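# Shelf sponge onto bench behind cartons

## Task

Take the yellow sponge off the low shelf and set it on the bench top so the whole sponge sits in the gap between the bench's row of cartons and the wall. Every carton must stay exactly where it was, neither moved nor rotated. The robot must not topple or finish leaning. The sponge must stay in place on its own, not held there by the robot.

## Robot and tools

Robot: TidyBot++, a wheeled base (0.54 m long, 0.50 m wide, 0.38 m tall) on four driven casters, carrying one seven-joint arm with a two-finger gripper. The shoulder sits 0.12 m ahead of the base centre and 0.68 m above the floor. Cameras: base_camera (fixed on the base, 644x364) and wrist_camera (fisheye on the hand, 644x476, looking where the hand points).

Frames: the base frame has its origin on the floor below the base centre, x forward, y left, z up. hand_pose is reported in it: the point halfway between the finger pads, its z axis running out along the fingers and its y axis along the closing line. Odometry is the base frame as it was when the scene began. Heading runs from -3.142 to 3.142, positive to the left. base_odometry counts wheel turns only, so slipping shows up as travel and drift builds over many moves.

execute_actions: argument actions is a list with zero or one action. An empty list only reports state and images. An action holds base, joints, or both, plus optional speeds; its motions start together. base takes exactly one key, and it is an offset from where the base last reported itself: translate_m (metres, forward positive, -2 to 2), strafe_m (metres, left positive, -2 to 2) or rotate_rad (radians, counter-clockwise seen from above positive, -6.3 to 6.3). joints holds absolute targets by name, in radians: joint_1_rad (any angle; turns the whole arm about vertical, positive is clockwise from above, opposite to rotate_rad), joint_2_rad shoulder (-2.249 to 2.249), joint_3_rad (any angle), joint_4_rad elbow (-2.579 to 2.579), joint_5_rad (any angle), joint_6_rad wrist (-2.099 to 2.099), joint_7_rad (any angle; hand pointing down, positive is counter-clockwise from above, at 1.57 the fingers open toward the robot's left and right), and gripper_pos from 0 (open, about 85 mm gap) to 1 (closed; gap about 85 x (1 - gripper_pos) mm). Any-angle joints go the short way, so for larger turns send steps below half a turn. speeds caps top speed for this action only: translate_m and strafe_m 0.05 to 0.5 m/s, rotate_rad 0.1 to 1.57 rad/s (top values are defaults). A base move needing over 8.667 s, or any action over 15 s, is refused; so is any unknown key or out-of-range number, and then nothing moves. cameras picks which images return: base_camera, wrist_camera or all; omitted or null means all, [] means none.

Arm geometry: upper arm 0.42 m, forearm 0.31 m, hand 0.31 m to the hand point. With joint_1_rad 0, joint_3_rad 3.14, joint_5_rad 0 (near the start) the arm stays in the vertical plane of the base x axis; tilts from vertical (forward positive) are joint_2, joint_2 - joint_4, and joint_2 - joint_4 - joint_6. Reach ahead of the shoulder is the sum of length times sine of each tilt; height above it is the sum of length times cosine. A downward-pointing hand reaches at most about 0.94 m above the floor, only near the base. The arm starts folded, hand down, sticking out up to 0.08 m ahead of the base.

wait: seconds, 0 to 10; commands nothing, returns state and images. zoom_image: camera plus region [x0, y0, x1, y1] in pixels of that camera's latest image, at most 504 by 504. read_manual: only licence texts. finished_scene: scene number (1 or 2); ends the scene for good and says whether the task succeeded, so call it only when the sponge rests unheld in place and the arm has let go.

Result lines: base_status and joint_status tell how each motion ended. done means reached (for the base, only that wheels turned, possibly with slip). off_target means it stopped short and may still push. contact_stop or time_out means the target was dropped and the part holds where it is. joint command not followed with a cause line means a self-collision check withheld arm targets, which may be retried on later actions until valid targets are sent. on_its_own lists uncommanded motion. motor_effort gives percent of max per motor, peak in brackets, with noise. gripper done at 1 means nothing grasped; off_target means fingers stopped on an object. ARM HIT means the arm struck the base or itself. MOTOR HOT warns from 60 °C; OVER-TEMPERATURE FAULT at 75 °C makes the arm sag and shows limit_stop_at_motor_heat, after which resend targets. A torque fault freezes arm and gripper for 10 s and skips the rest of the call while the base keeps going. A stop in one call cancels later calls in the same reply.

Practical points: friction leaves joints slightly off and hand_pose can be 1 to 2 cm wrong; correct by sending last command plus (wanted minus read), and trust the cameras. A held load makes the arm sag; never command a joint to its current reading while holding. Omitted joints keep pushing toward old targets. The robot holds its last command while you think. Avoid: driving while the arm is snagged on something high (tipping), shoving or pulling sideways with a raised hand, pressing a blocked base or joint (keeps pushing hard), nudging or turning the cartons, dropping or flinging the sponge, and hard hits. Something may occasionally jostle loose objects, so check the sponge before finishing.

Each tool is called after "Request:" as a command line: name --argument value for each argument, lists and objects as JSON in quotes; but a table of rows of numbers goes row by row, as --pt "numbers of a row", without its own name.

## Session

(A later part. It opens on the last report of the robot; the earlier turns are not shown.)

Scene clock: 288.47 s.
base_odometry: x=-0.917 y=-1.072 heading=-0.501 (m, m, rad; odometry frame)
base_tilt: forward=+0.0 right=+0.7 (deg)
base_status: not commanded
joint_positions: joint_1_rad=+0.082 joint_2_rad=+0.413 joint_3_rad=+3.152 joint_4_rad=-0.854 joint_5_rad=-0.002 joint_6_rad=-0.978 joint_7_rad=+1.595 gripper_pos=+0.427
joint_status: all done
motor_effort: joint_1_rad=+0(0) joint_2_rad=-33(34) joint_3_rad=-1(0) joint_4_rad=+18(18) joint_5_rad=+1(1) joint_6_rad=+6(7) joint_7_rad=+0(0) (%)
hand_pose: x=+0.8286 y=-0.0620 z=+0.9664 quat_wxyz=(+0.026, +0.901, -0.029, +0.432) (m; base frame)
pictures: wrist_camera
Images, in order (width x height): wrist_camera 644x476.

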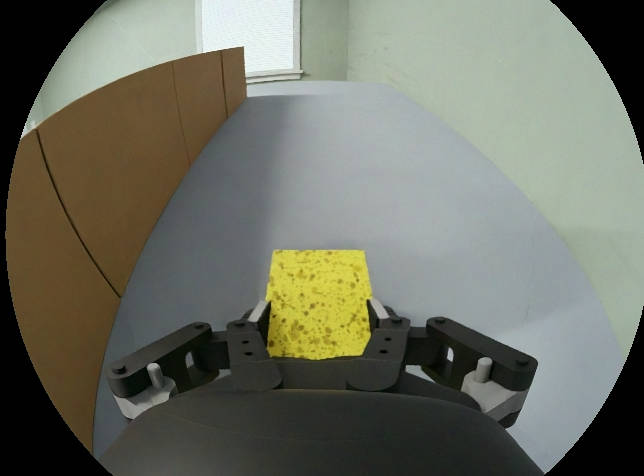

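Request:
execute_actions --actions '[{"joints":{"gripper_pos":0}}]' --cameras '["wrist_camera"]'

Request:
execute_actions --actions '[{"base":{"translate_m":-0.25},"joints":{"joint_4_rad":-0.7},"speeds":{"translate_m":0.3}}]' --cameras '["wrist_camera"]'

Scene clock: 294.60 s.
base_odometry: x=-0.917 y=-1.072 heading=-0.501 (m, m, rad; odometry frame)
base_tilt: forward=+0.0 right=+0.7 (deg)
base_status: not commanded
joint_positions: joint_1_rad=+0.082 joint_2_rad=+0.413 joint_3_rad=+3.152 joint_4_rad=-0.854 joint_5_rad=-0.002 joint_6_rad=-0.978 joint_7_rad=+1.595 gripper_pos=+0.000
joint_status: all done
motor_effort: joint_1_rad=+0(0) joint_2_rad=-33(35) joint_3_rad=-1(1) joint_4_rad=+18(18) joint_5_rad=+1(1) joint_6_rad=+6(6) joint_7_rad=+0(0) (%)
hand_pose: x=+0.8286 y=-0.0620 z=+0.9664 quat_wxyz=(+0.026, +0.901, -0.029, +0.432) (m; base frame)
pictures: wrist_camera
Images, in order (width x height): wrist_camera 644x476.

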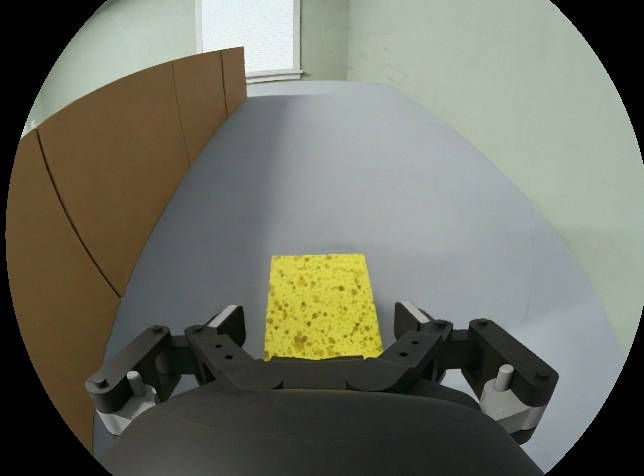

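Scene clock: 296.43 s.
base_odometry: x=-1.136 y=-0.952 heading=-0.501 (m, m, rad; odometry frame)
base_tilt: forward=-0.1 right=+0.7 (deg)
base_status: done
joint_positions: joint_1_rad=+0.086 joint_2_rad=+0.402 joint_3_rad=+3.153 joint_4_rad=-0.716 joint_5_rad=-0.004 joint_6_rad=-0.978 joint_7_rad=+1.595 gripper_pos=+0.000
joint_status: all done
motor_effort: joint_1_rad=+0(5) joint_2_rad=-32(38) joint_3_rad=+0(3) joint_4_rad=+17(20) joint_5_rad=+1(2) joint_6_rad=+7(7) joint_7_rad=+0(0) (%)
hand_pose: x=+0.8330 y=-0.0646 z=+1.0506 quat_wxyz=(+0.030, +0.866, -0.030, +0.499) (m; base frame)
pictures: wrist_camera
Images, in order (width x height): wrist_camera 644x476.

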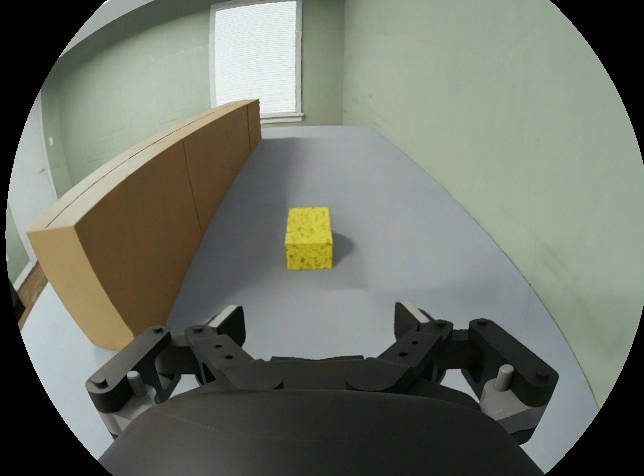

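Request:
finished_scene --scene 1

The scene is finished: the task was done.


## Next scene

The same job, from a new start.

Request:
execute_actions --actions '[]'

Scene clock: 0.00 s.
base_odometry: x=+0.000 y=+0.000 heading=+0.000 (m, m, rad; odometry frame)
base_tilt: forward=-0.1 right=+0.7 (deg)
base_status: not commanded
joint_positions: joint_1_rad=-0.047 joint_2_rad=-0.312 joint_3_rad=+3.139 joint_4_rad=-2.495 joint_5_rad=+0.006 joint_6_rad=-0.844 joint_7_rad=+1.528 gripper_pos=+0.000
joint_status: not commanded
motor_effort: joint_1_rad=+0 joint_2_rad=-1 joint_3_rad=+0 joint_4_rad=+10 joint_5_rad=+1 joint_6_rad=+0 joint_7_rad=+0 (%)
hand_pose: x=+0.2827 y=+0.0079 z=+0.5925 quat_wxyz=(+0.000, +0.998, +0.005, +0.058) (m; base frame)
pictures: base_camera, wrist_camera
Images, in order (width x height): base_camera 644x364, wrist_camera 644x476.

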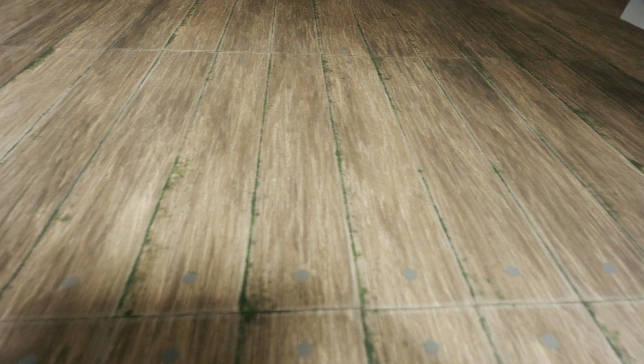

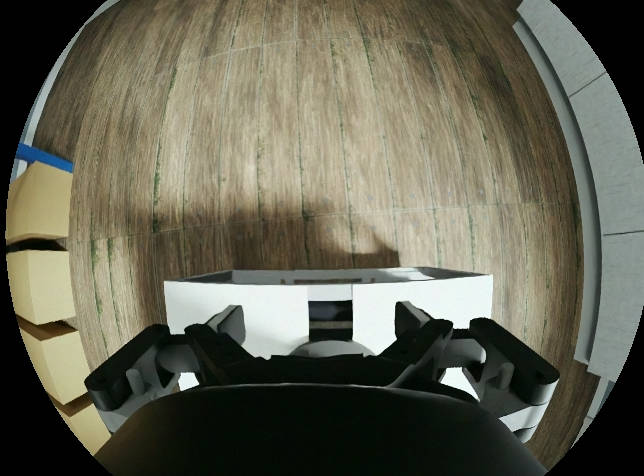

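Request:
execute_actions --actions '[{"joints":{"joint_6_rad":0.4,"joint_1_rad":0.0}}]' --cameras '["wrist_camera"]'

Request:
execute_actions --actions '[{"joints":{"joint_1_rad":-1.3}}]' --cameras '["wrist_camera"]'

Scene clock: 5.10 s.
base_odometry: x=+0.000 y=+0.000 heading=+0.000 (m, m, rad; odometry frame)
base_tilt: forward=-0.1 right=+0.7 (deg)
base_status: not commanded
joint_positions: joint_1_rad=-0.023 joint_2_rad=-0.312 joint_3_rad=+3.139 joint_4_rad=-2.495 joint_5_rad=+0.006 joint_6_rad=+0.379 joint_7_rad=+1.528 gripper_pos=+0.000
joint_status: all done
motor_effort: joint_1_rad=+0(0) joint_2_rad=-8(7) joint_3_rad=+0(0) joint_4_rad=+17(17) joint_5_rad=+1(1) joint_6_rad=+8(8) joint_7_rad=+0(0) (%)
hand_pose: x=+0.5498 y=+0.0130 z=+0.8301 quat_wxyz=(-0.020, +0.784, -0.004, +0.620) (m; base frame)
pictures: wrist_camera
Images, in order (width x height): wrist_camera 644x476.

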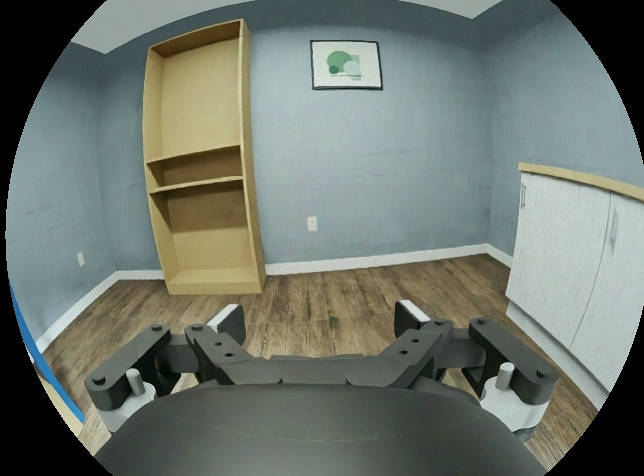

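Scene clock: 7.67 s.
base_odometry: x=+0.000 y=+0.000 heading=+0.000 (m, m, rad; odometry frame)
base_tilt: forward=-0.1 right=+0.7 (deg)
base_status: not commanded
joint_positions: joint_1_rad=-1.279 joint_2_rad=-0.312 joint_3_rad=+3.139 joint_4_rad=-2.495 joint_5_rad=+0.006 joint_6_rad=+0.379 joint_7_rad=+1.528 gripper_pos=+0.000
joint_status: all done
motor_effort: joint_1_rad=+0(0) joint_2_rad=-7(7) joint_3_rad=+0(1) joint_4_rad=+17(17) joint_5_rad=+1(1) joint_6_rad=+8(8) joint_7_rad=+0(0) (%)
hand_pose: x=+0.2399 y=+0.4137 z=+0.8301 quat_wxyz=(-0.380, +0.637, +0.458, +0.490) (m; base frame)
pictures: wrist_camera
Images, in order (width x height): wrist_camera 644x476.

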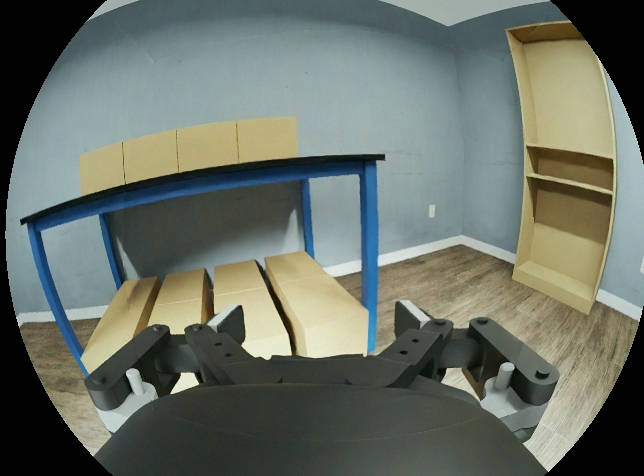

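Request:
execute_actions --actions '[{"joints":{"joint_1_rad":-2.8}}]' --cameras '["wrist_camera"]'

Scene clock: 12.00 s.
base_odometry: x=+0.000 y=+0.000 heading=+0.000 (m, m, rad; odometry frame)
base_tilt: forward=-0.1 right=+0.7 (deg)
base_status: not commanded
joint_positions: joint_1_rad=-2.779 joint_2_rad=-0.312 joint_3_rad=+3.139 joint_4_rad=-2.495 joint_5_rad=+0.006 joint_6_rad=+0.379 joint_7_rad=+1.528 gripper_pos=+0.000
joint_status: all done
motor_effort: joint_1_rad=+0(0) joint_2_rad=-7(6) joint_3_rad=+0(0) joint_4_rad=+17(17) joint_5_rad=+1(0) joint_6_rad=+8(8) joint_7_rad=+0(0) (%)
hand_pose: x=-0.2851 y=+0.1499 z=+0.8301 quat_wxyz=(-0.612, +0.154, +0.769, +0.099) (m; base frame)
pictures: wrist_camera
Images, in order (width x height): wrist_camera 644x476.

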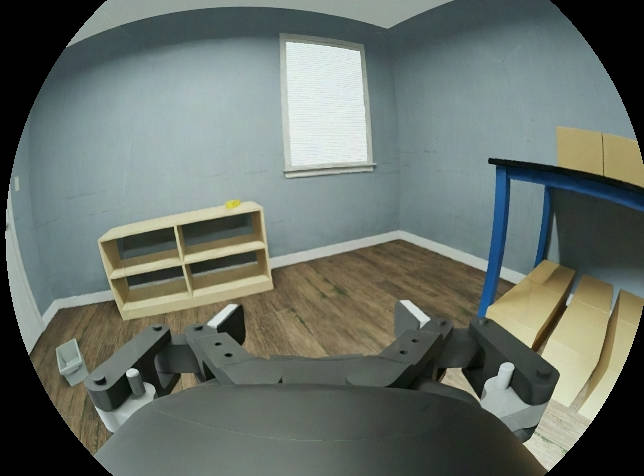

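Request:
execute_actions --actions '[{"base":{"rotate_rad":-3.07},"joints":{"joint_1_rad":0.0,"joint_7_rad":1.6,"joint_6_rad":0.3}}]' --cameras '[]'

Request:
execute_actions --actions '[{"base":{"translate_m":1.2}}]'

Scene clock: 34.23 s.
base_odometry: x=+0.000 y=+0.000 heading=-3.069 (m, m, rad; odometry frame)
base_tilt: forward=-0.1 right=+0.7 (deg)
base_status: done
joint_positions: joint_1_rad=-0.021 joint_2_rad=-0.312 joint_3_rad=+3.139 joint_4_rad=-2.495 joint_5_rad=+0.006 joint_6_rad=+0.343 joint_7_rad=+1.566 gripper_pos=+0.000
joint_status: all done
motor_effort: joint_1_rad=+0(2) joint_2_rad=-6(8) joint_3_rad=+0(2) joint_4_rad=+17(17) joint_5_rad=+1(1) joint_6_rad=+8(7) joint_7_rad=+0(1) (%)
hand_pose: x=+0.5471 y=+0.0121 z=+0.8191 quat_wxyz=(-0.007, +0.795, +0.011, +0.606) (m; base frame)
pictures: none
No camera images: the call's "cameras" was empty. Leave "cameras" out to get every camera's image.

Scene clock: 38.00 s.
base_odometry: x=-1.197 y=-0.085 heading=-3.070 (m, m, rad; odometry frame)
base_tilt: forward=-0.1 right=+0.7 (deg)
base_status: done
joint_positions: joint_1_rad=-0.021 joint_2_rad=-0.312 joint_3_rad=+3.139 joint_4_rad=-2.495 joint_5_rad=+0.006 joint_6_rad=+0.341 joint_7_rad=+1.566 gripper_pos=+0.000
joint_status: not commanded
motor_effort: joint_1_rad=+0(0) joint_2_rad=-7(9) joint_3_rad=+0(1) joint_4_rad=+17(18) joint_5_rad=+1(1) joint_6_rad=+8(8) joint_7_rad=+0(0) (%)
hand_pose: x=+0.5469 y=+0.0119 z=+0.8185 quat_wxyz=(-0.007, +0.796, +0.010, +0.605) (m; base frame)
pictures: base_camera, wrist_camera
Images, in order (width x height): base_camera 644x364, wrist_camera 644x476.

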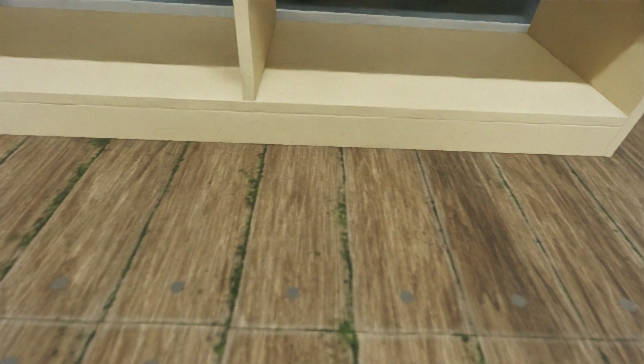

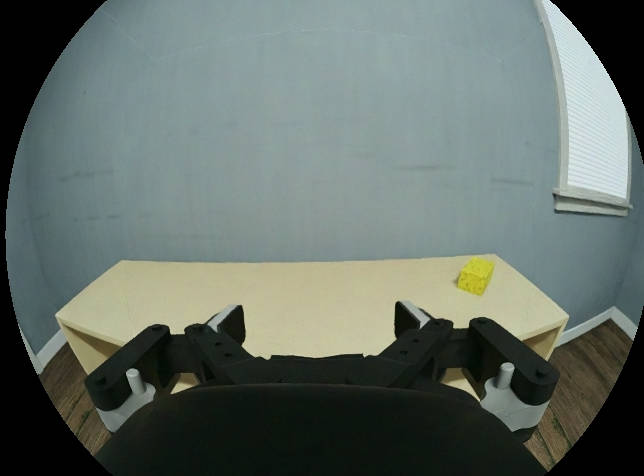

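Request:
execute_actions --actions '[{"base":{"strafe_m":-0.36},"joints":{"joint_1_rad":0.02,"joint_2_rad":0.3,"joint_4_rad":-1.1,"joint_6_rad":-1.78}}]' --cameras '[]'

Request:
execute_actions --actions '[{"base":{"translate_m":0.25}}]'

Scene clock: 51.73 s.
base_odometry: x=-1.223 y=+0.274 heading=-3.070 (m, m, rad; odometry frame)
base_tilt: forward=-0.1 right=+0.7 (deg)
base_status: done
joint_positions: joint_1_rad=-0.003 joint_2_rad=+0.281 joint_3_rad=+3.140 joint_4_rad=-1.121 joint_5_rad=+0.006 joint_6_rad=-1.740 joint_7_rad=+1.566 gripper_pos=+0.000
joint_status: all done
motor_effort: joint_1_rad=+0(1) joint_2_rad=-26(26) joint_3_rad=+0(2) joint_4_rad=+15(18) joint_5_rad=+1(0) joint_6_rad=+1(8) joint_7_rad=+0(0) (%)
hand_pose: x=+0.5454 y=+0.0015 z=+0.8275 quat_wxyz=(+0.003, +1.000, +0.000, +0.000) (m; base frame)
pictures: none
No camera images: the call's "cameras" was empty. Leave "cameras" out to get every camera's image.

Scene clock: 53.53 s.
base_odometry: x=-1.473 y=+0.257 heading=-3.070 (m, m, rad; odometry frame)
base_tilt: forward=-0.1 right=+0.7 (deg)
base_status: done
joint_positions: joint_1_rad=-0.002 joint_2_rad=+0.297 joint_3_rad=+3.140 joint_4_rad=-1.119 joint_5_rad=+0.006 joint_6_rad=-1.742 joint_7_rad=+1.566 gripper_pos=+0.000
joint_status: not commanded
motor_effort: joint_1_rad=+0(1) joint_2_rad=-26(29) joint_3_rad=+0(1) joint_4_rad=+15(16) joint_5_rad=+1(1) joint_6_rad=+0(1) joint_7_rad=+0(0) (%)
hand_pose: x=+0.5476 y=+0.0010 z=+0.8214 quat_wxyz=(+0.003, +1.000, -0.001, -0.008) (m; base frame)
pictures: base_camera, wrist_camera
Images, in order (width x height): base_camera 644x364, wrist_camera 644x476.

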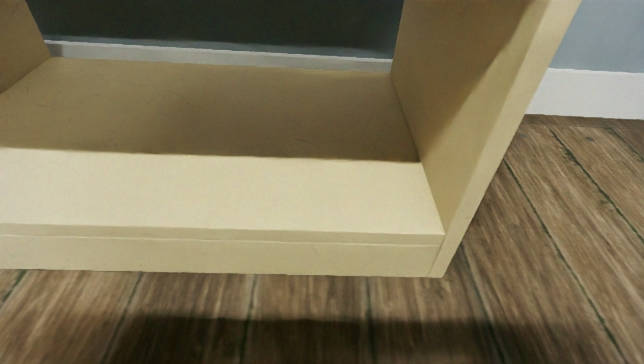

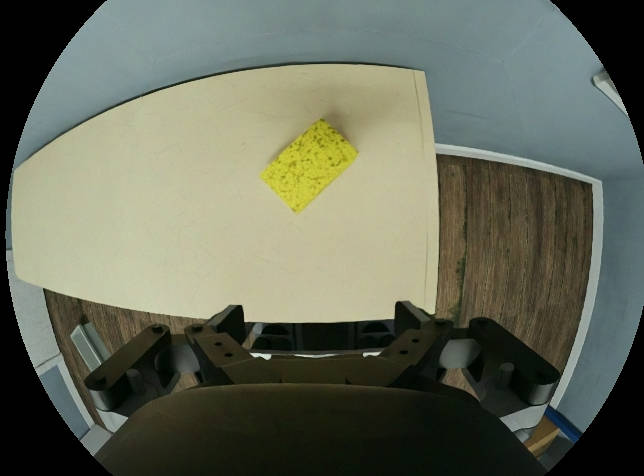

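Request:
execute_actions --actions '[{"base":{"strafe_m":0.55},"joints":{"joint_1_rad":0.805,"joint_2_rad":0.27,"joint_4_rad":-1.89,"joint_6_rad":0.0,"joint_7_rad":1.6}}]'

Scene clock: 70.60 s.
base_odometry: x=-1.434 y=-0.292 heading=-3.070 (m, m, rad; odometry frame)
base_tilt: forward=-0.1 right=+0.7 (deg)
base_status: done
joint_positions: joint_1_rad=+0.786 joint_2_rad=+0.286 joint_3_rad=+3.140 joint_4_rad=-1.872 joint_5_rad=+0.006 joint_6_rad=-0.040 joint_7_rad=+1.566 gripper_pos=+0.000
joint_status: all done
motor_effort: joint_1_rad=+0(2) joint_2_rad=-28(29) joint_3_rad=-1(2) joint_4_rad=+17(17) joint_5_rad=+1(0) joint_6_rad=+7(8) joint_7_rad=+0(0) (%)
hand_pose: x=+0.5676 y=-0.4459 z=+0.7291 quat_wxyz=(+0.174, +0.823, -0.340, +0.420) (m; base frame)
pictures: base_camera, wrist_camera
Images, in order (width x height): base_camera 644x364, wrist_camera 644x476.

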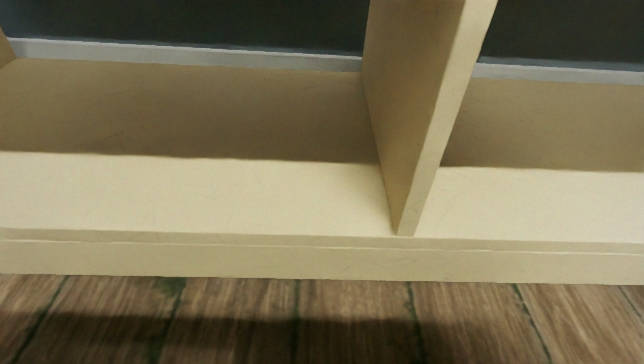

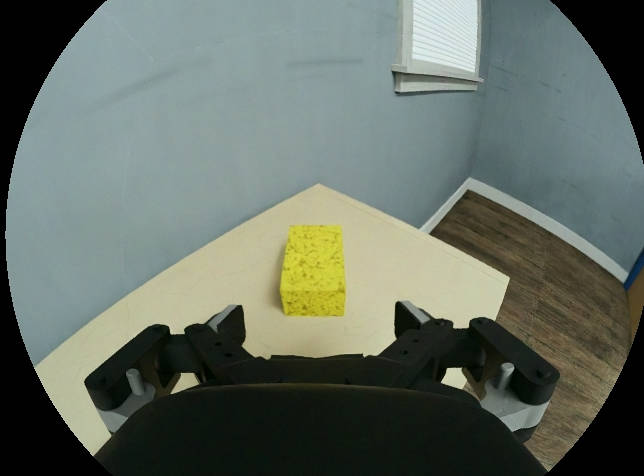

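Request:
execute_actions --actions '[{"joints":{"joint_1_rad":0.75,"joint_2_rad":0.61,"joint_4_rad":-1.543,"joint_6_rad":0.063}}]' --cameras '["wrist_camera"]'

Scene clock: 81.83 s.
base_odometry: x=-1.434 y=-0.292 heading=-3.070 (m, m, rad; odometry frame)
base_tilt: forward=-0.1 right=+0.7 (deg)
base_status: not commanded
joint_positions: joint_1_rad=+0.772 joint_2_rad=+0.606 joint_3_rad=+3.140 joint_4_rad=-1.566 joint_5_rad=+0.006 joint_6_rad=+0.020 joint_7_rad=+1.566 gripper_pos=+0.000
joint_status: all done
motor_effort: joint_1_rad=+0(1) joint_2_rad=-37(40) joint_3_rad=+0(1) joint_4_rad=+16(18) joint_5_rad=+1(1) joint_6_rad=+7(8) joint_7_rad=+0(0) (%)
hand_pose: x=+0.6650 y=-0.5273 z=+0.6786 quat_wxyz=(+0.178, +0.816, -0.330, +0.440) (m; base frame)
pictures: wrist_camera
Images, in order (width x height): wrist_camera 644x476.

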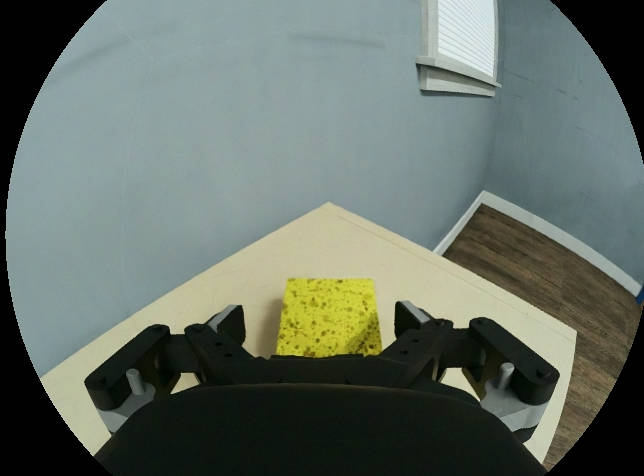

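Request:
execute_actions --actions '[{"joints":{"joint_1_rad":0.78,"joint_2_rad":0.645}}]' --cameras '["wrist_camera"]'

Scene clock: 85.70 s.
base_odometry: x=-1.434 y=-0.292 heading=-3.070 (m, m, rad; odometry frame)
base_tilt: forward=-0.1 right=+0.7 (deg)
base_status: not commanded
joint_positions: joint_1_rad=+0.774 joint_2_rad=+0.633 joint_3_rad=+3.140 joint_4_rad=-1.563 joint_5_rad=+0.006 joint_6_rad=+0.022 joint_7_rad=+1.566 gripper_pos=+0.000
joint_status: all done
motor_effort: joint_1_rad=+0(1) joint_2_rad=-38(40) joint_3_rad=-1(1) joint_4_rad=+16(16) joint_5_rad=+1(1) joint_6_rad=+7(7) joint_7_rad=+0(0) (%)
hand_pose: x=+0.6644 y=-0.5291 z=+0.6604 quat_wxyz=(+0.175, +0.820, -0.333, +0.431) (m; base frame)
pictures: wrist_camera
Images, in order (width x height): wrist_camera 644x476.

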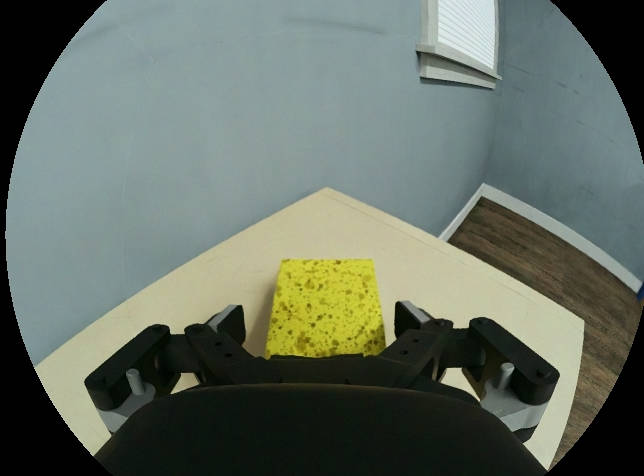

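Good enough; close.

Request:
execute_actions --actions '[{"joints":{"gripper_pos":1.0}}]' --cameras '["wrist_camera"]'

Request:
execute_actions --actions '[{"joints":{"joint_2_rad":0.3}}]' --cameras '["wrist_camera"]'

Scene clock: 92.50 s.
base_odometry: x=-1.434 y=-0.292 heading=-3.070 (m, m, rad; odometry frame)
base_tilt: forward=-0.1 right=+0.7 (deg)
base_status: not commanded
joint_positions: joint_1_rad=+0.774 joint_2_rad=+0.633 joint_3_rad=+3.140 joint_4_rad=-1.561 joint_5_rad=+0.006 joint_6_rad=+0.025 joint_7_rad=+1.566 gripper_pos=+0.419
joint_status: gripper_pos off_target (ended at +0.419, target +1.000)
motor_effort: joint_1_rad=+0(0) joint_2_rad=-38(40) joint_3_rad=-1(1) joint_4_rad=+16(16) joint_5_rad=+1(1) joint_6_rad=+6(6) joint_7_rad=+0(0) (%)
hand_pose: x=+0.6654 y=-0.5300 z=+0.6617 quat_wxyz=(+0.176, +0.819, -0.333, +0.433) (m; base frame)
pictures: wrist_camera
Images, in order (width x height): wrist_camera 644x476.

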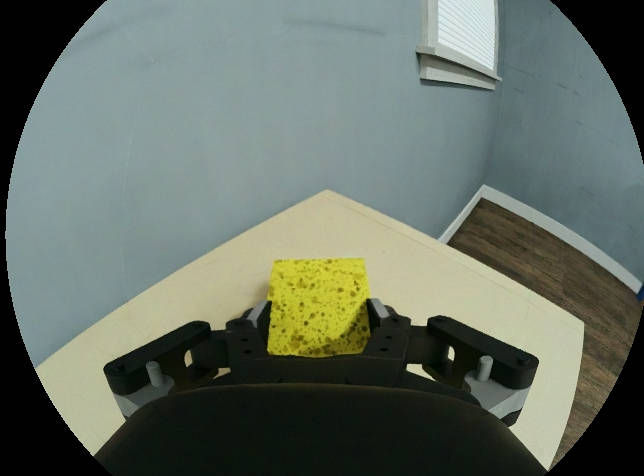

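Scene clock: 94.13 s.
base_odometry: x=-1.434 y=-0.292 heading=-3.070 (m, m, rad; odometry frame)
base_tilt: forward=-0.1 right=+0.7 (deg)
base_status: not commanded
joint_positions: joint_1_rad=+0.774 joint_2_rad=+0.296 joint_3_rad=+3.140 joint_4_rad=-1.554 joint_5_rad=+0.006 joint_6_rad=+0.025 joint_7_rad=+1.566 gripper_pos=+0.419
joint_status: all done
motor_effort: joint_1_rad=+0(0) joint_2_rad=-31(42) joint_3_rad=+0(1) joint_4_rad=+19(20) joint_5_rad=+1(1) joint_6_rad=+8(8) joint_7_rad=+0(0) (%)
hand_pose: x=+0.6403 y=-0.5055 z=+0.9190 quat_wxyz=(+0.230, +0.733, -0.297, +0.567) (m; base frame)
pictures: wrist_camera
Images, in order (width x height): wrist_camera 644x476.

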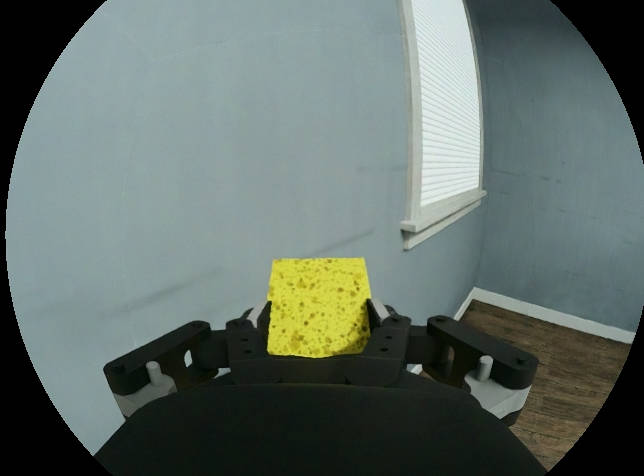

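Request:
execute_actions --actions '[{"base":{"translate_m":-2.0},"joints":{"joint_1_rad":0.78,"joint_2_rad":0.0,"joint_4_rad":-1.3,"joint_6_rad":-0.84}}]' --cameras '[]'

Request:
execute_actions --actions '[{"base":{"translate_m":-1.15},"joints":{"joint_1_rad":0.6}}]'

Scene clock: 122.00 s.
base_odometry: x=+0.561 y=-0.150 heading=-3.070 (m, m, rad; odometry frame)
base_tilt: forward=-0.1 right=+0.7 (deg)
base_status: done
joint_positions: joint_1_rad=+0.774 joint_2_rad=-0.003 joint_3_rad=+3.139 joint_4_rad=-1.316 joint_5_rad=+0.006 joint_6_rad=-0.804 joint_7_rad=+1.566 gripper_pos=+0.419
joint_status: all done
motor_effort: joint_1_rad=+0(2) joint_2_rad=-20(36) joint_3_rad=-1(1) joint_4_rad=+19(21) joint_5_rad=+1(0) joint_6_rad=+7(8) joint_7_rad=+0(0) (%)
hand_pose: x=+0.5265 y=-0.3965 z=+1.0208 quat_wxyz=(+0.186, +0.807, -0.329, +0.453) (m; base frame)
pictures: none
No camera images: the call's "cameras" was empty. Leave "cameras" out to get every camera's image.

Scene clock: 125.67 s.
base_odometry: x=+1.709 y=-0.068 heading=-3.070 (m, m, rad; odometry frame)
base_tilt: forward=-0.1 right=+0.7 (deg)
base_status: done
joint_positions: joint_1_rad=+0.611 joint_2_rad=-0.002 joint_3_rad=+3.138 joint_4_rad=-1.316 joint_5_rad=+0.006 joint_6_rad=-0.804 joint_7_rad=+1.566 gripper_pos=+0.419
joint_status: all done
motor_effort: joint_1_rad=+0(2) joint_2_rad=-20(23) joint_3_rad=-1(2) joint_4_rad=+19(20) joint_5_rad=+1(1) joint_6_rad=+7(8) joint_7_rad=+0(0) (%)
hand_pose: x=+0.5861 y=-0.3247 z=+1.0202 quat_wxyz=(+0.148, +0.832, -0.262, +0.467) (m; base frame)
pictures: base_camera, wrist_camera
Images, in order (width x height): base_camera 644x364, wrist_camera 644x476.

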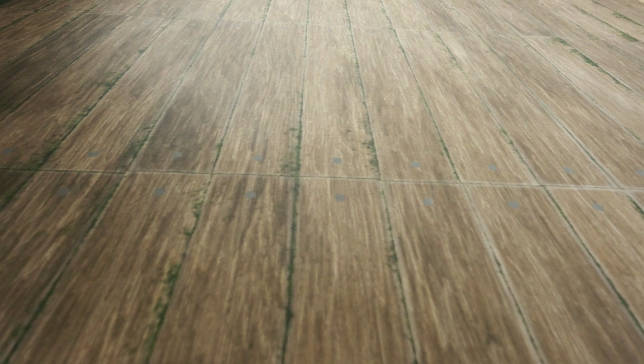

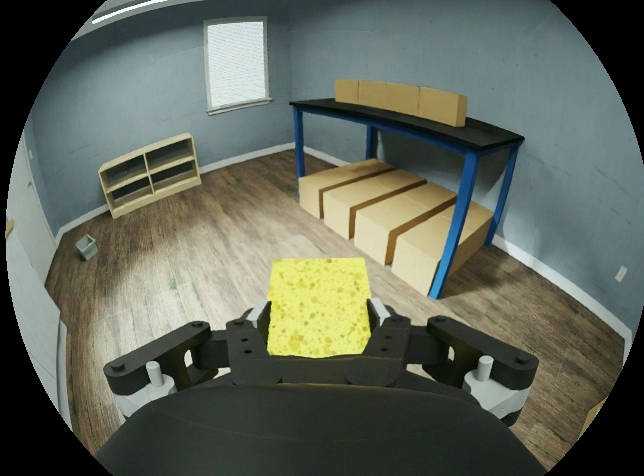

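Request:
execute_actions --actions '[{"base":{"translate_m":0.27},"joints":{"joint_1_rad":0.1}}]' --cameras '[]'

Request:
execute_actions --actions '[{"base":{"strafe_m":-1.6}}]'

Scene clock: 137.17 s.
base_odometry: x=+1.439 y=-0.088 heading=-3.070 (m, m, rad; odometry frame)
base_tilt: forward=-0.1 right=+0.7 (deg)
base_status: done
joint_positions: joint_1_rad=+0.118 joint_2_rad=+0.006 joint_3_rad=+3.138 joint_4_rad=-1.316 joint_5_rad=+0.006 joint_6_rad=-0.805 joint_7_rad=+1.566 gripper_pos=+0.419
joint_status: all done
motor_effort: joint_1_rad=+0(2) joint_2_rad=-20(25) joint_3_rad=+0(3) joint_4_rad=+19(20) joint_5_rad=+1(0) joint_6_rad=+7(7) joint_7_rad=+0(0) (%)
hand_pose: x=+0.6868 y=-0.0653 z=+1.0158 quat_wxyz=(+0.030, +0.872, -0.051, +0.485) (m; base frame)
pictures: none
No camera images: the call's "cameras" was empty. Leave "cameras" out to get every camera's image.

Scene clock: 141.73 s.
base_odometry: x=+1.324 y=+1.508 heading=-3.070 (m, m, rad; odometry frame)
base_tilt: forward=-0.1 right=+0.7 (deg)
base_status: done
joint_positions: joint_1_rad=+0.115 joint_2_rad=+0.006 joint_3_rad=+3.139 joint_4_rad=-1.316 joint_5_rad=+0.006 joint_6_rad=-0.805 joint_7_rad=+1.566 gripper_pos=+0.419
joint_status: not commanded
motor_effort: joint_1_rad=+0(2) joint_2_rad=-21(21) joint_3_rad=+0(2) joint_4_rad=+19(19) joint_5_rad=+1(0) joint_6_rad=+7(7) joint_7_rad=+0(0) (%)
hand_pose: x=+0.6869 y=-0.0640 z=+1.0157 quat_wxyz=(+0.029, +0.873, -0.050, +0.485) (m; base frame)
pictures: base_camera, wrist_camera
Images, in order (width x height): base_camera 644x364, wrist_camera 644x476.

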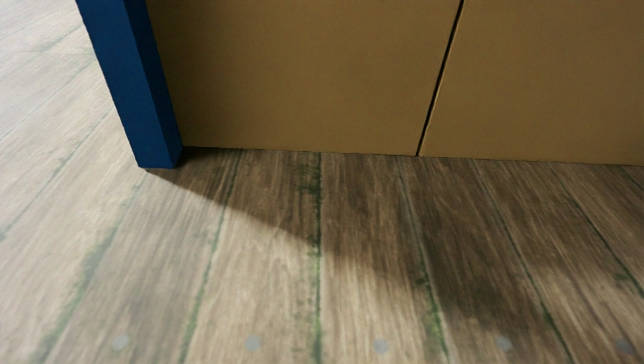

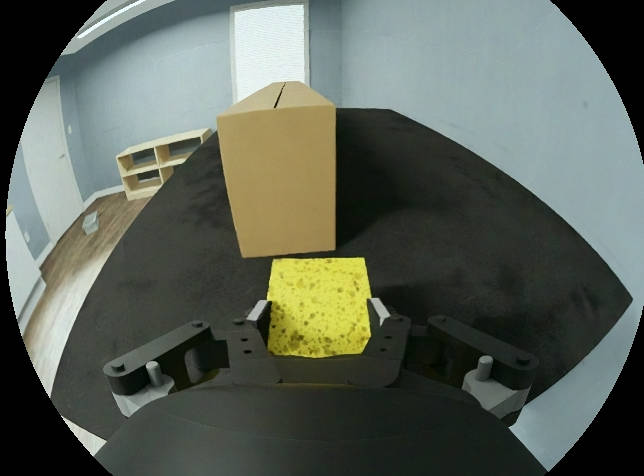

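Request:
execute_actions --actions '[{"base":{"strafe_m":-0.21},"speeds":{"strafe_m":0.3}}]'

Scene clock: 152.63 s.
base_odometry: x=+1.309 y=+1.718 heading=-3.070 (m, m, rad; odometry frame)
base_tilt: forward=-0.1 right=+0.7 (deg)
base_status: done
joint_positions: joint_1_rad=+0.113 joint_2_rad=+0.006 joint_3_rad=+3.140 joint_4_rad=-1.316 joint_5_rad=+0.006 joint_6_rad=-0.805 joint_7_rad=+1.566 gripper_pos=+0.419
joint_status: not commanded
motor_effort: joint_1_rad=+0(2) joint_2_rad=-19(23) joint_3_rad=-1(2) joint_4_rad=+19(20) joint_5_rad=+1(1) joint_6_rad=+7(8) joint_7_rad=+0(0) (%)
hand_pose: x=+0.6870 y=-0.0633 z=+1.0157 quat_wxyz=(+0.029, +0.873, -0.050, +0.485) (m; base frame)
pictures: base_camera, wrist_camera
Images, in order (width x height): base_camera 644x364, wrist_camera 644x476.

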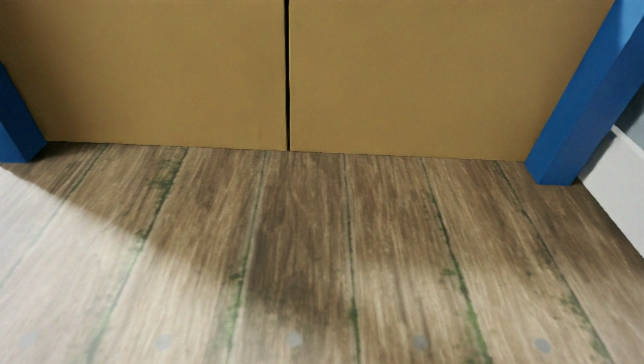

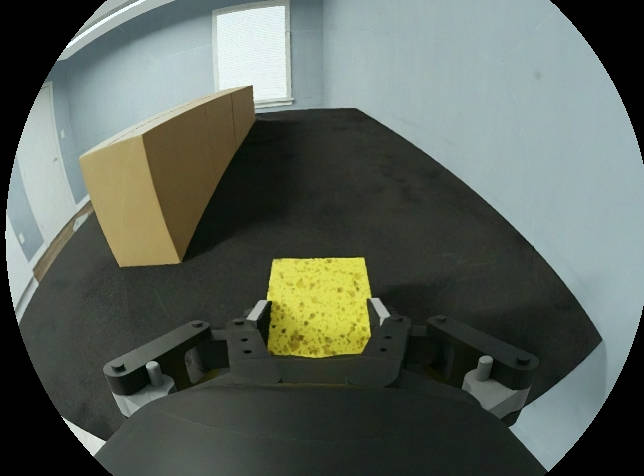

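Request:
execute_actions --actions '[{"base":{"translate_m":0.2},"joints":{"joint_1_rad":0.085,"joint_2_rad":0.47,"joint_4_rad":-0.55,"joint_6_rad":-1.17},"speeds":{"translate_m":0.15}}]'

Scene clock: 164.93 s.
base_odometry: x=+1.110 y=+1.704 heading=-3.070 (m, m, rad; odometry frame)
base_tilt: forward=+0.0 right=+0.7 (deg)
base_status: done
joint_positions: joint_1_rad=+0.108 joint_2_rad=+0.471 joint_3_rad=+3.140 joint_4_rad=-0.574 joint_5_rad=+0.006 joint_6_rad=-1.129 joint_7_rad=+1.566 gripper_pos=+0.419
joint_status: all done
motor_effort: joint_1_rad=+0(1) joint_2_rad=-34(38) joint_3_rad=-1(1) joint_4_rad=+17(19) joint_5_rad=+1(1) joint_6_rad=+7(8) joint_7_rad=+0(0) (%)
hand_pose: x=+0.8341 y=-0.0767 z=+1.0382 quat_wxyz=(+0.026, +0.884, -0.049, +0.465) (m; base frame)
pictures: base_camera, wrist_camera
Images, in order (width x height): base_camera 644x364, wrist_camera 644x476.

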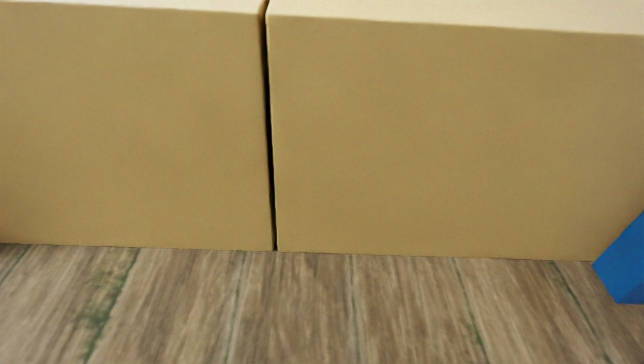

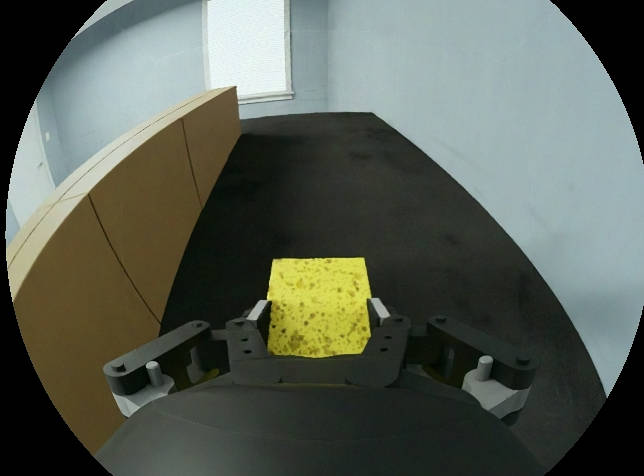

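Request:
execute_actions --actions '[{"base":{"translate_m":0.04},"joints":{"joint_2_rad":0.36,"joint_4_rad":-0.965,"joint_6_rad":-0.795}}]' --cameras '["wrist_camera"]'

Scene clock: 173.63 s.
base_odometry: x=+1.069 y=+1.701 heading=-3.071 (m, m, rad; odometry frame)
base_tilt: forward=+0.0 right=+0.7 (deg)
base_status: done
joint_positions: joint_1_rad=+0.106 joint_2_rad=+0.379 joint_3_rad=+3.140 joint_4_rad=-0.945 joint_5_rad=+0.006 joint_6_rad=-0.837 joint_7_rad=+1.566 gripper_pos=+0.419
joint_status: all done
motor_effort: joint_1_rad=+0(3) joint_2_rad=-33(38) joint_3_rad=-1(2) joint_4_rad=+19(19) joint_5_rad=+1(0) joint_6_rad=+7(7) joint_7_rad=+0(0) (%)
hand_pose: x=+0.8342 y=-0.0753 z=+0.9764 quat_wxyz=(+0.026, +0.881, -0.047, +0.470) (m; base frame)
pictures: wrist_camera
Images, in order (width x height): wrist_camera 644x476.

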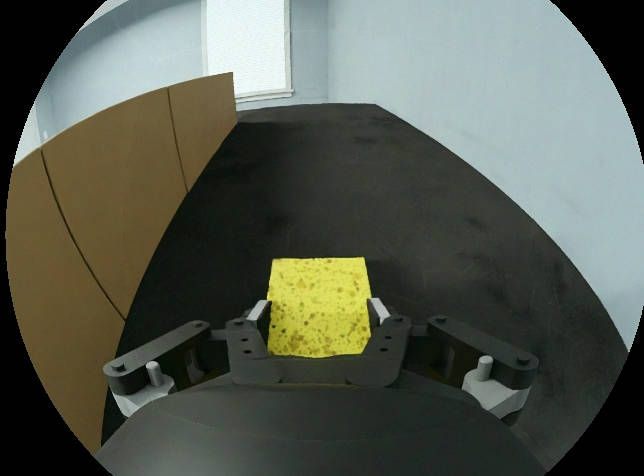

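Request:
execute_actions --actions '[{"joints":{"joint_4_rad":-0.99}}]' --cameras '["wrist_camera"]'

Scene clock: 176.00 s.
base_odometry: x=+1.070 y=+1.701 heading=-3.071 (m, m, rad; odometry frame)
base_tilt: forward=+0.0 right=+0.7 (deg)
base_status: not commanded
joint_positions: joint_1_rad=+0.106 joint_2_rad=+0.375 joint_3_rad=+3.140 joint_4_rad=-0.969 joint_5_rad=+0.006 joint_6_rad=-0.833 joint_7_rad=+1.567 gripper_pos=+0.419
joint_status: all done
motor_effort: joint_1_rad=+0(0) joint_2_rad=-32(34) joint_3_rad=+0(0) joint_4_rad=+18(19) joint_5_rad=+1(0) joint_6_rad=+6(7) joint_7_rad=+0(0) (%)
hand_pose: x=+0.8313 y=-0.0750 z=+0.9664 quat_wxyz=(+0.026, +0.885, -0.048, +0.463) (m; base frame)
pictures: wrist_camera
Images, in order (width x height): wrist_camera 644x476.

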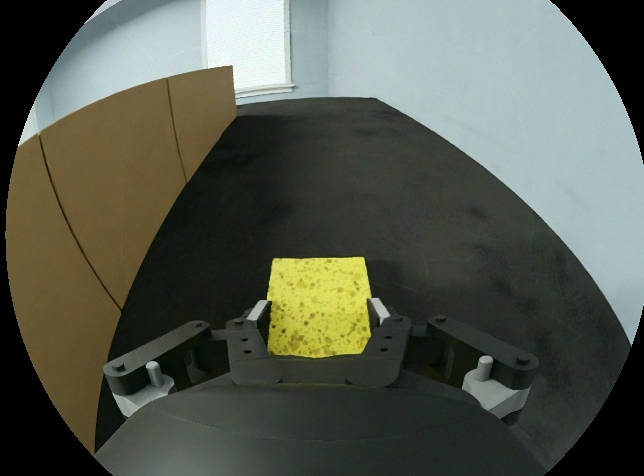

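Same contact signature as before. Release and back off.

Request:
execute_actions --actions '[{"joints":{"gripper_pos":0}}]' --cameras '["wrist_camera"]'

Request:
execute_actions --actions '[{"base":{"translate_m":-0.2},"joints":{"joint_4_rad":-0.8},"speeds":{"translate_m":0.3}}]' --cameras '["wrist_camera"]'

Scene clock: 181.33 s.
base_odometry: x=+1.070 y=+1.701 heading=-3.071 (m, m, rad; odometry frame)
base_tilt: forward=+0.0 right=+0.7 (deg)
base_status: not commanded
joint_positions: joint_1_rad=+0.106 joint_2_rad=+0.375 joint_3_rad=+3.140 joint_4_rad=-0.969 joint_5_rad=+0.006 joint_6_rad=-0.833 joint_7_rad=+1.567 gripper_pos=+0.000
joint_status: all done
motor_effort: joint_1_rad=+0(0) joint_2_rad=-33(33) joint_3_rad=-1(0) joint_4_rad=+19(19) joint_5_rad=+1(0) joint_6_rad=+7(7) joint_7_rad=+0(0) (%)
hand_pose: x=+0.8312 y=-0.0750 z=+0.9665 quat_wxyz=(+0.026, +0.885, -0.048, +0.463) (m; base frame)
pictures: wrist_camera
Images, in order (width x height): wrist_camera 644x476.

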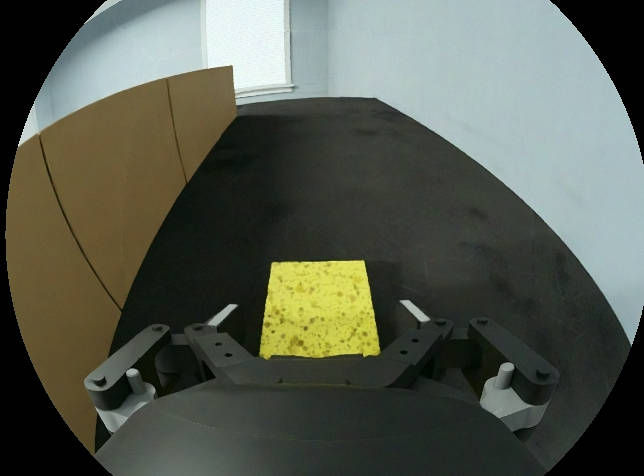

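Scene clock: 183.03 s.
base_odometry: x=+1.269 y=+1.715 heading=-3.071 (m, m, rad; odometry frame)
base_tilt: forward=-0.1 right=+0.7 (deg)
base_status: done
joint_positions: joint_1_rad=+0.102 joint_2_rad=+0.357 joint_3_rad=+3.140 joint_4_rad=-0.812 joint_5_rad=+0.006 joint_6_rad=-0.833 joint_7_rad=+1.567 gripper_pos=+0.000
joint_status: all done
motor_effort: joint_1_rad=+0(3) joint_2_rad=-32(38) joint_3_rad=-1(1) joint_4_rad=+18(20) joint_5_rad=+1(1) joint_6_rad=+7(8) joint_7_rad=+0(0) (%)
hand_pose: x=+0.8346 y=-0.0721 z=+1.0688 quat_wxyz=(+0.029, +0.841, -0.044, +0.539) (m; base frame)
pictures: wrist_camera
Images, in order (width x height): wrist_camera 644x476.

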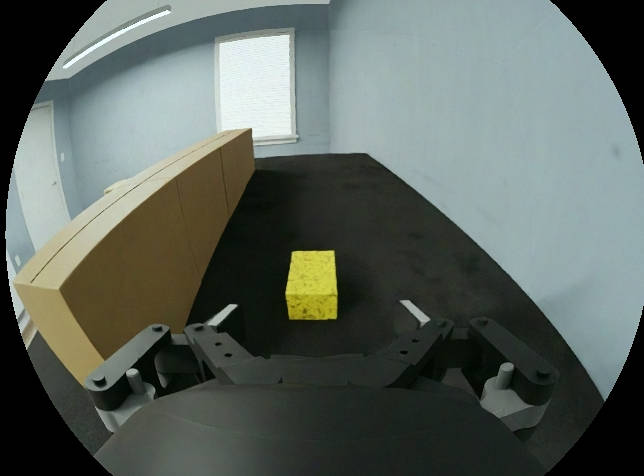

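Request:
finished_scene --scene 2

The scene is finished: the task was done.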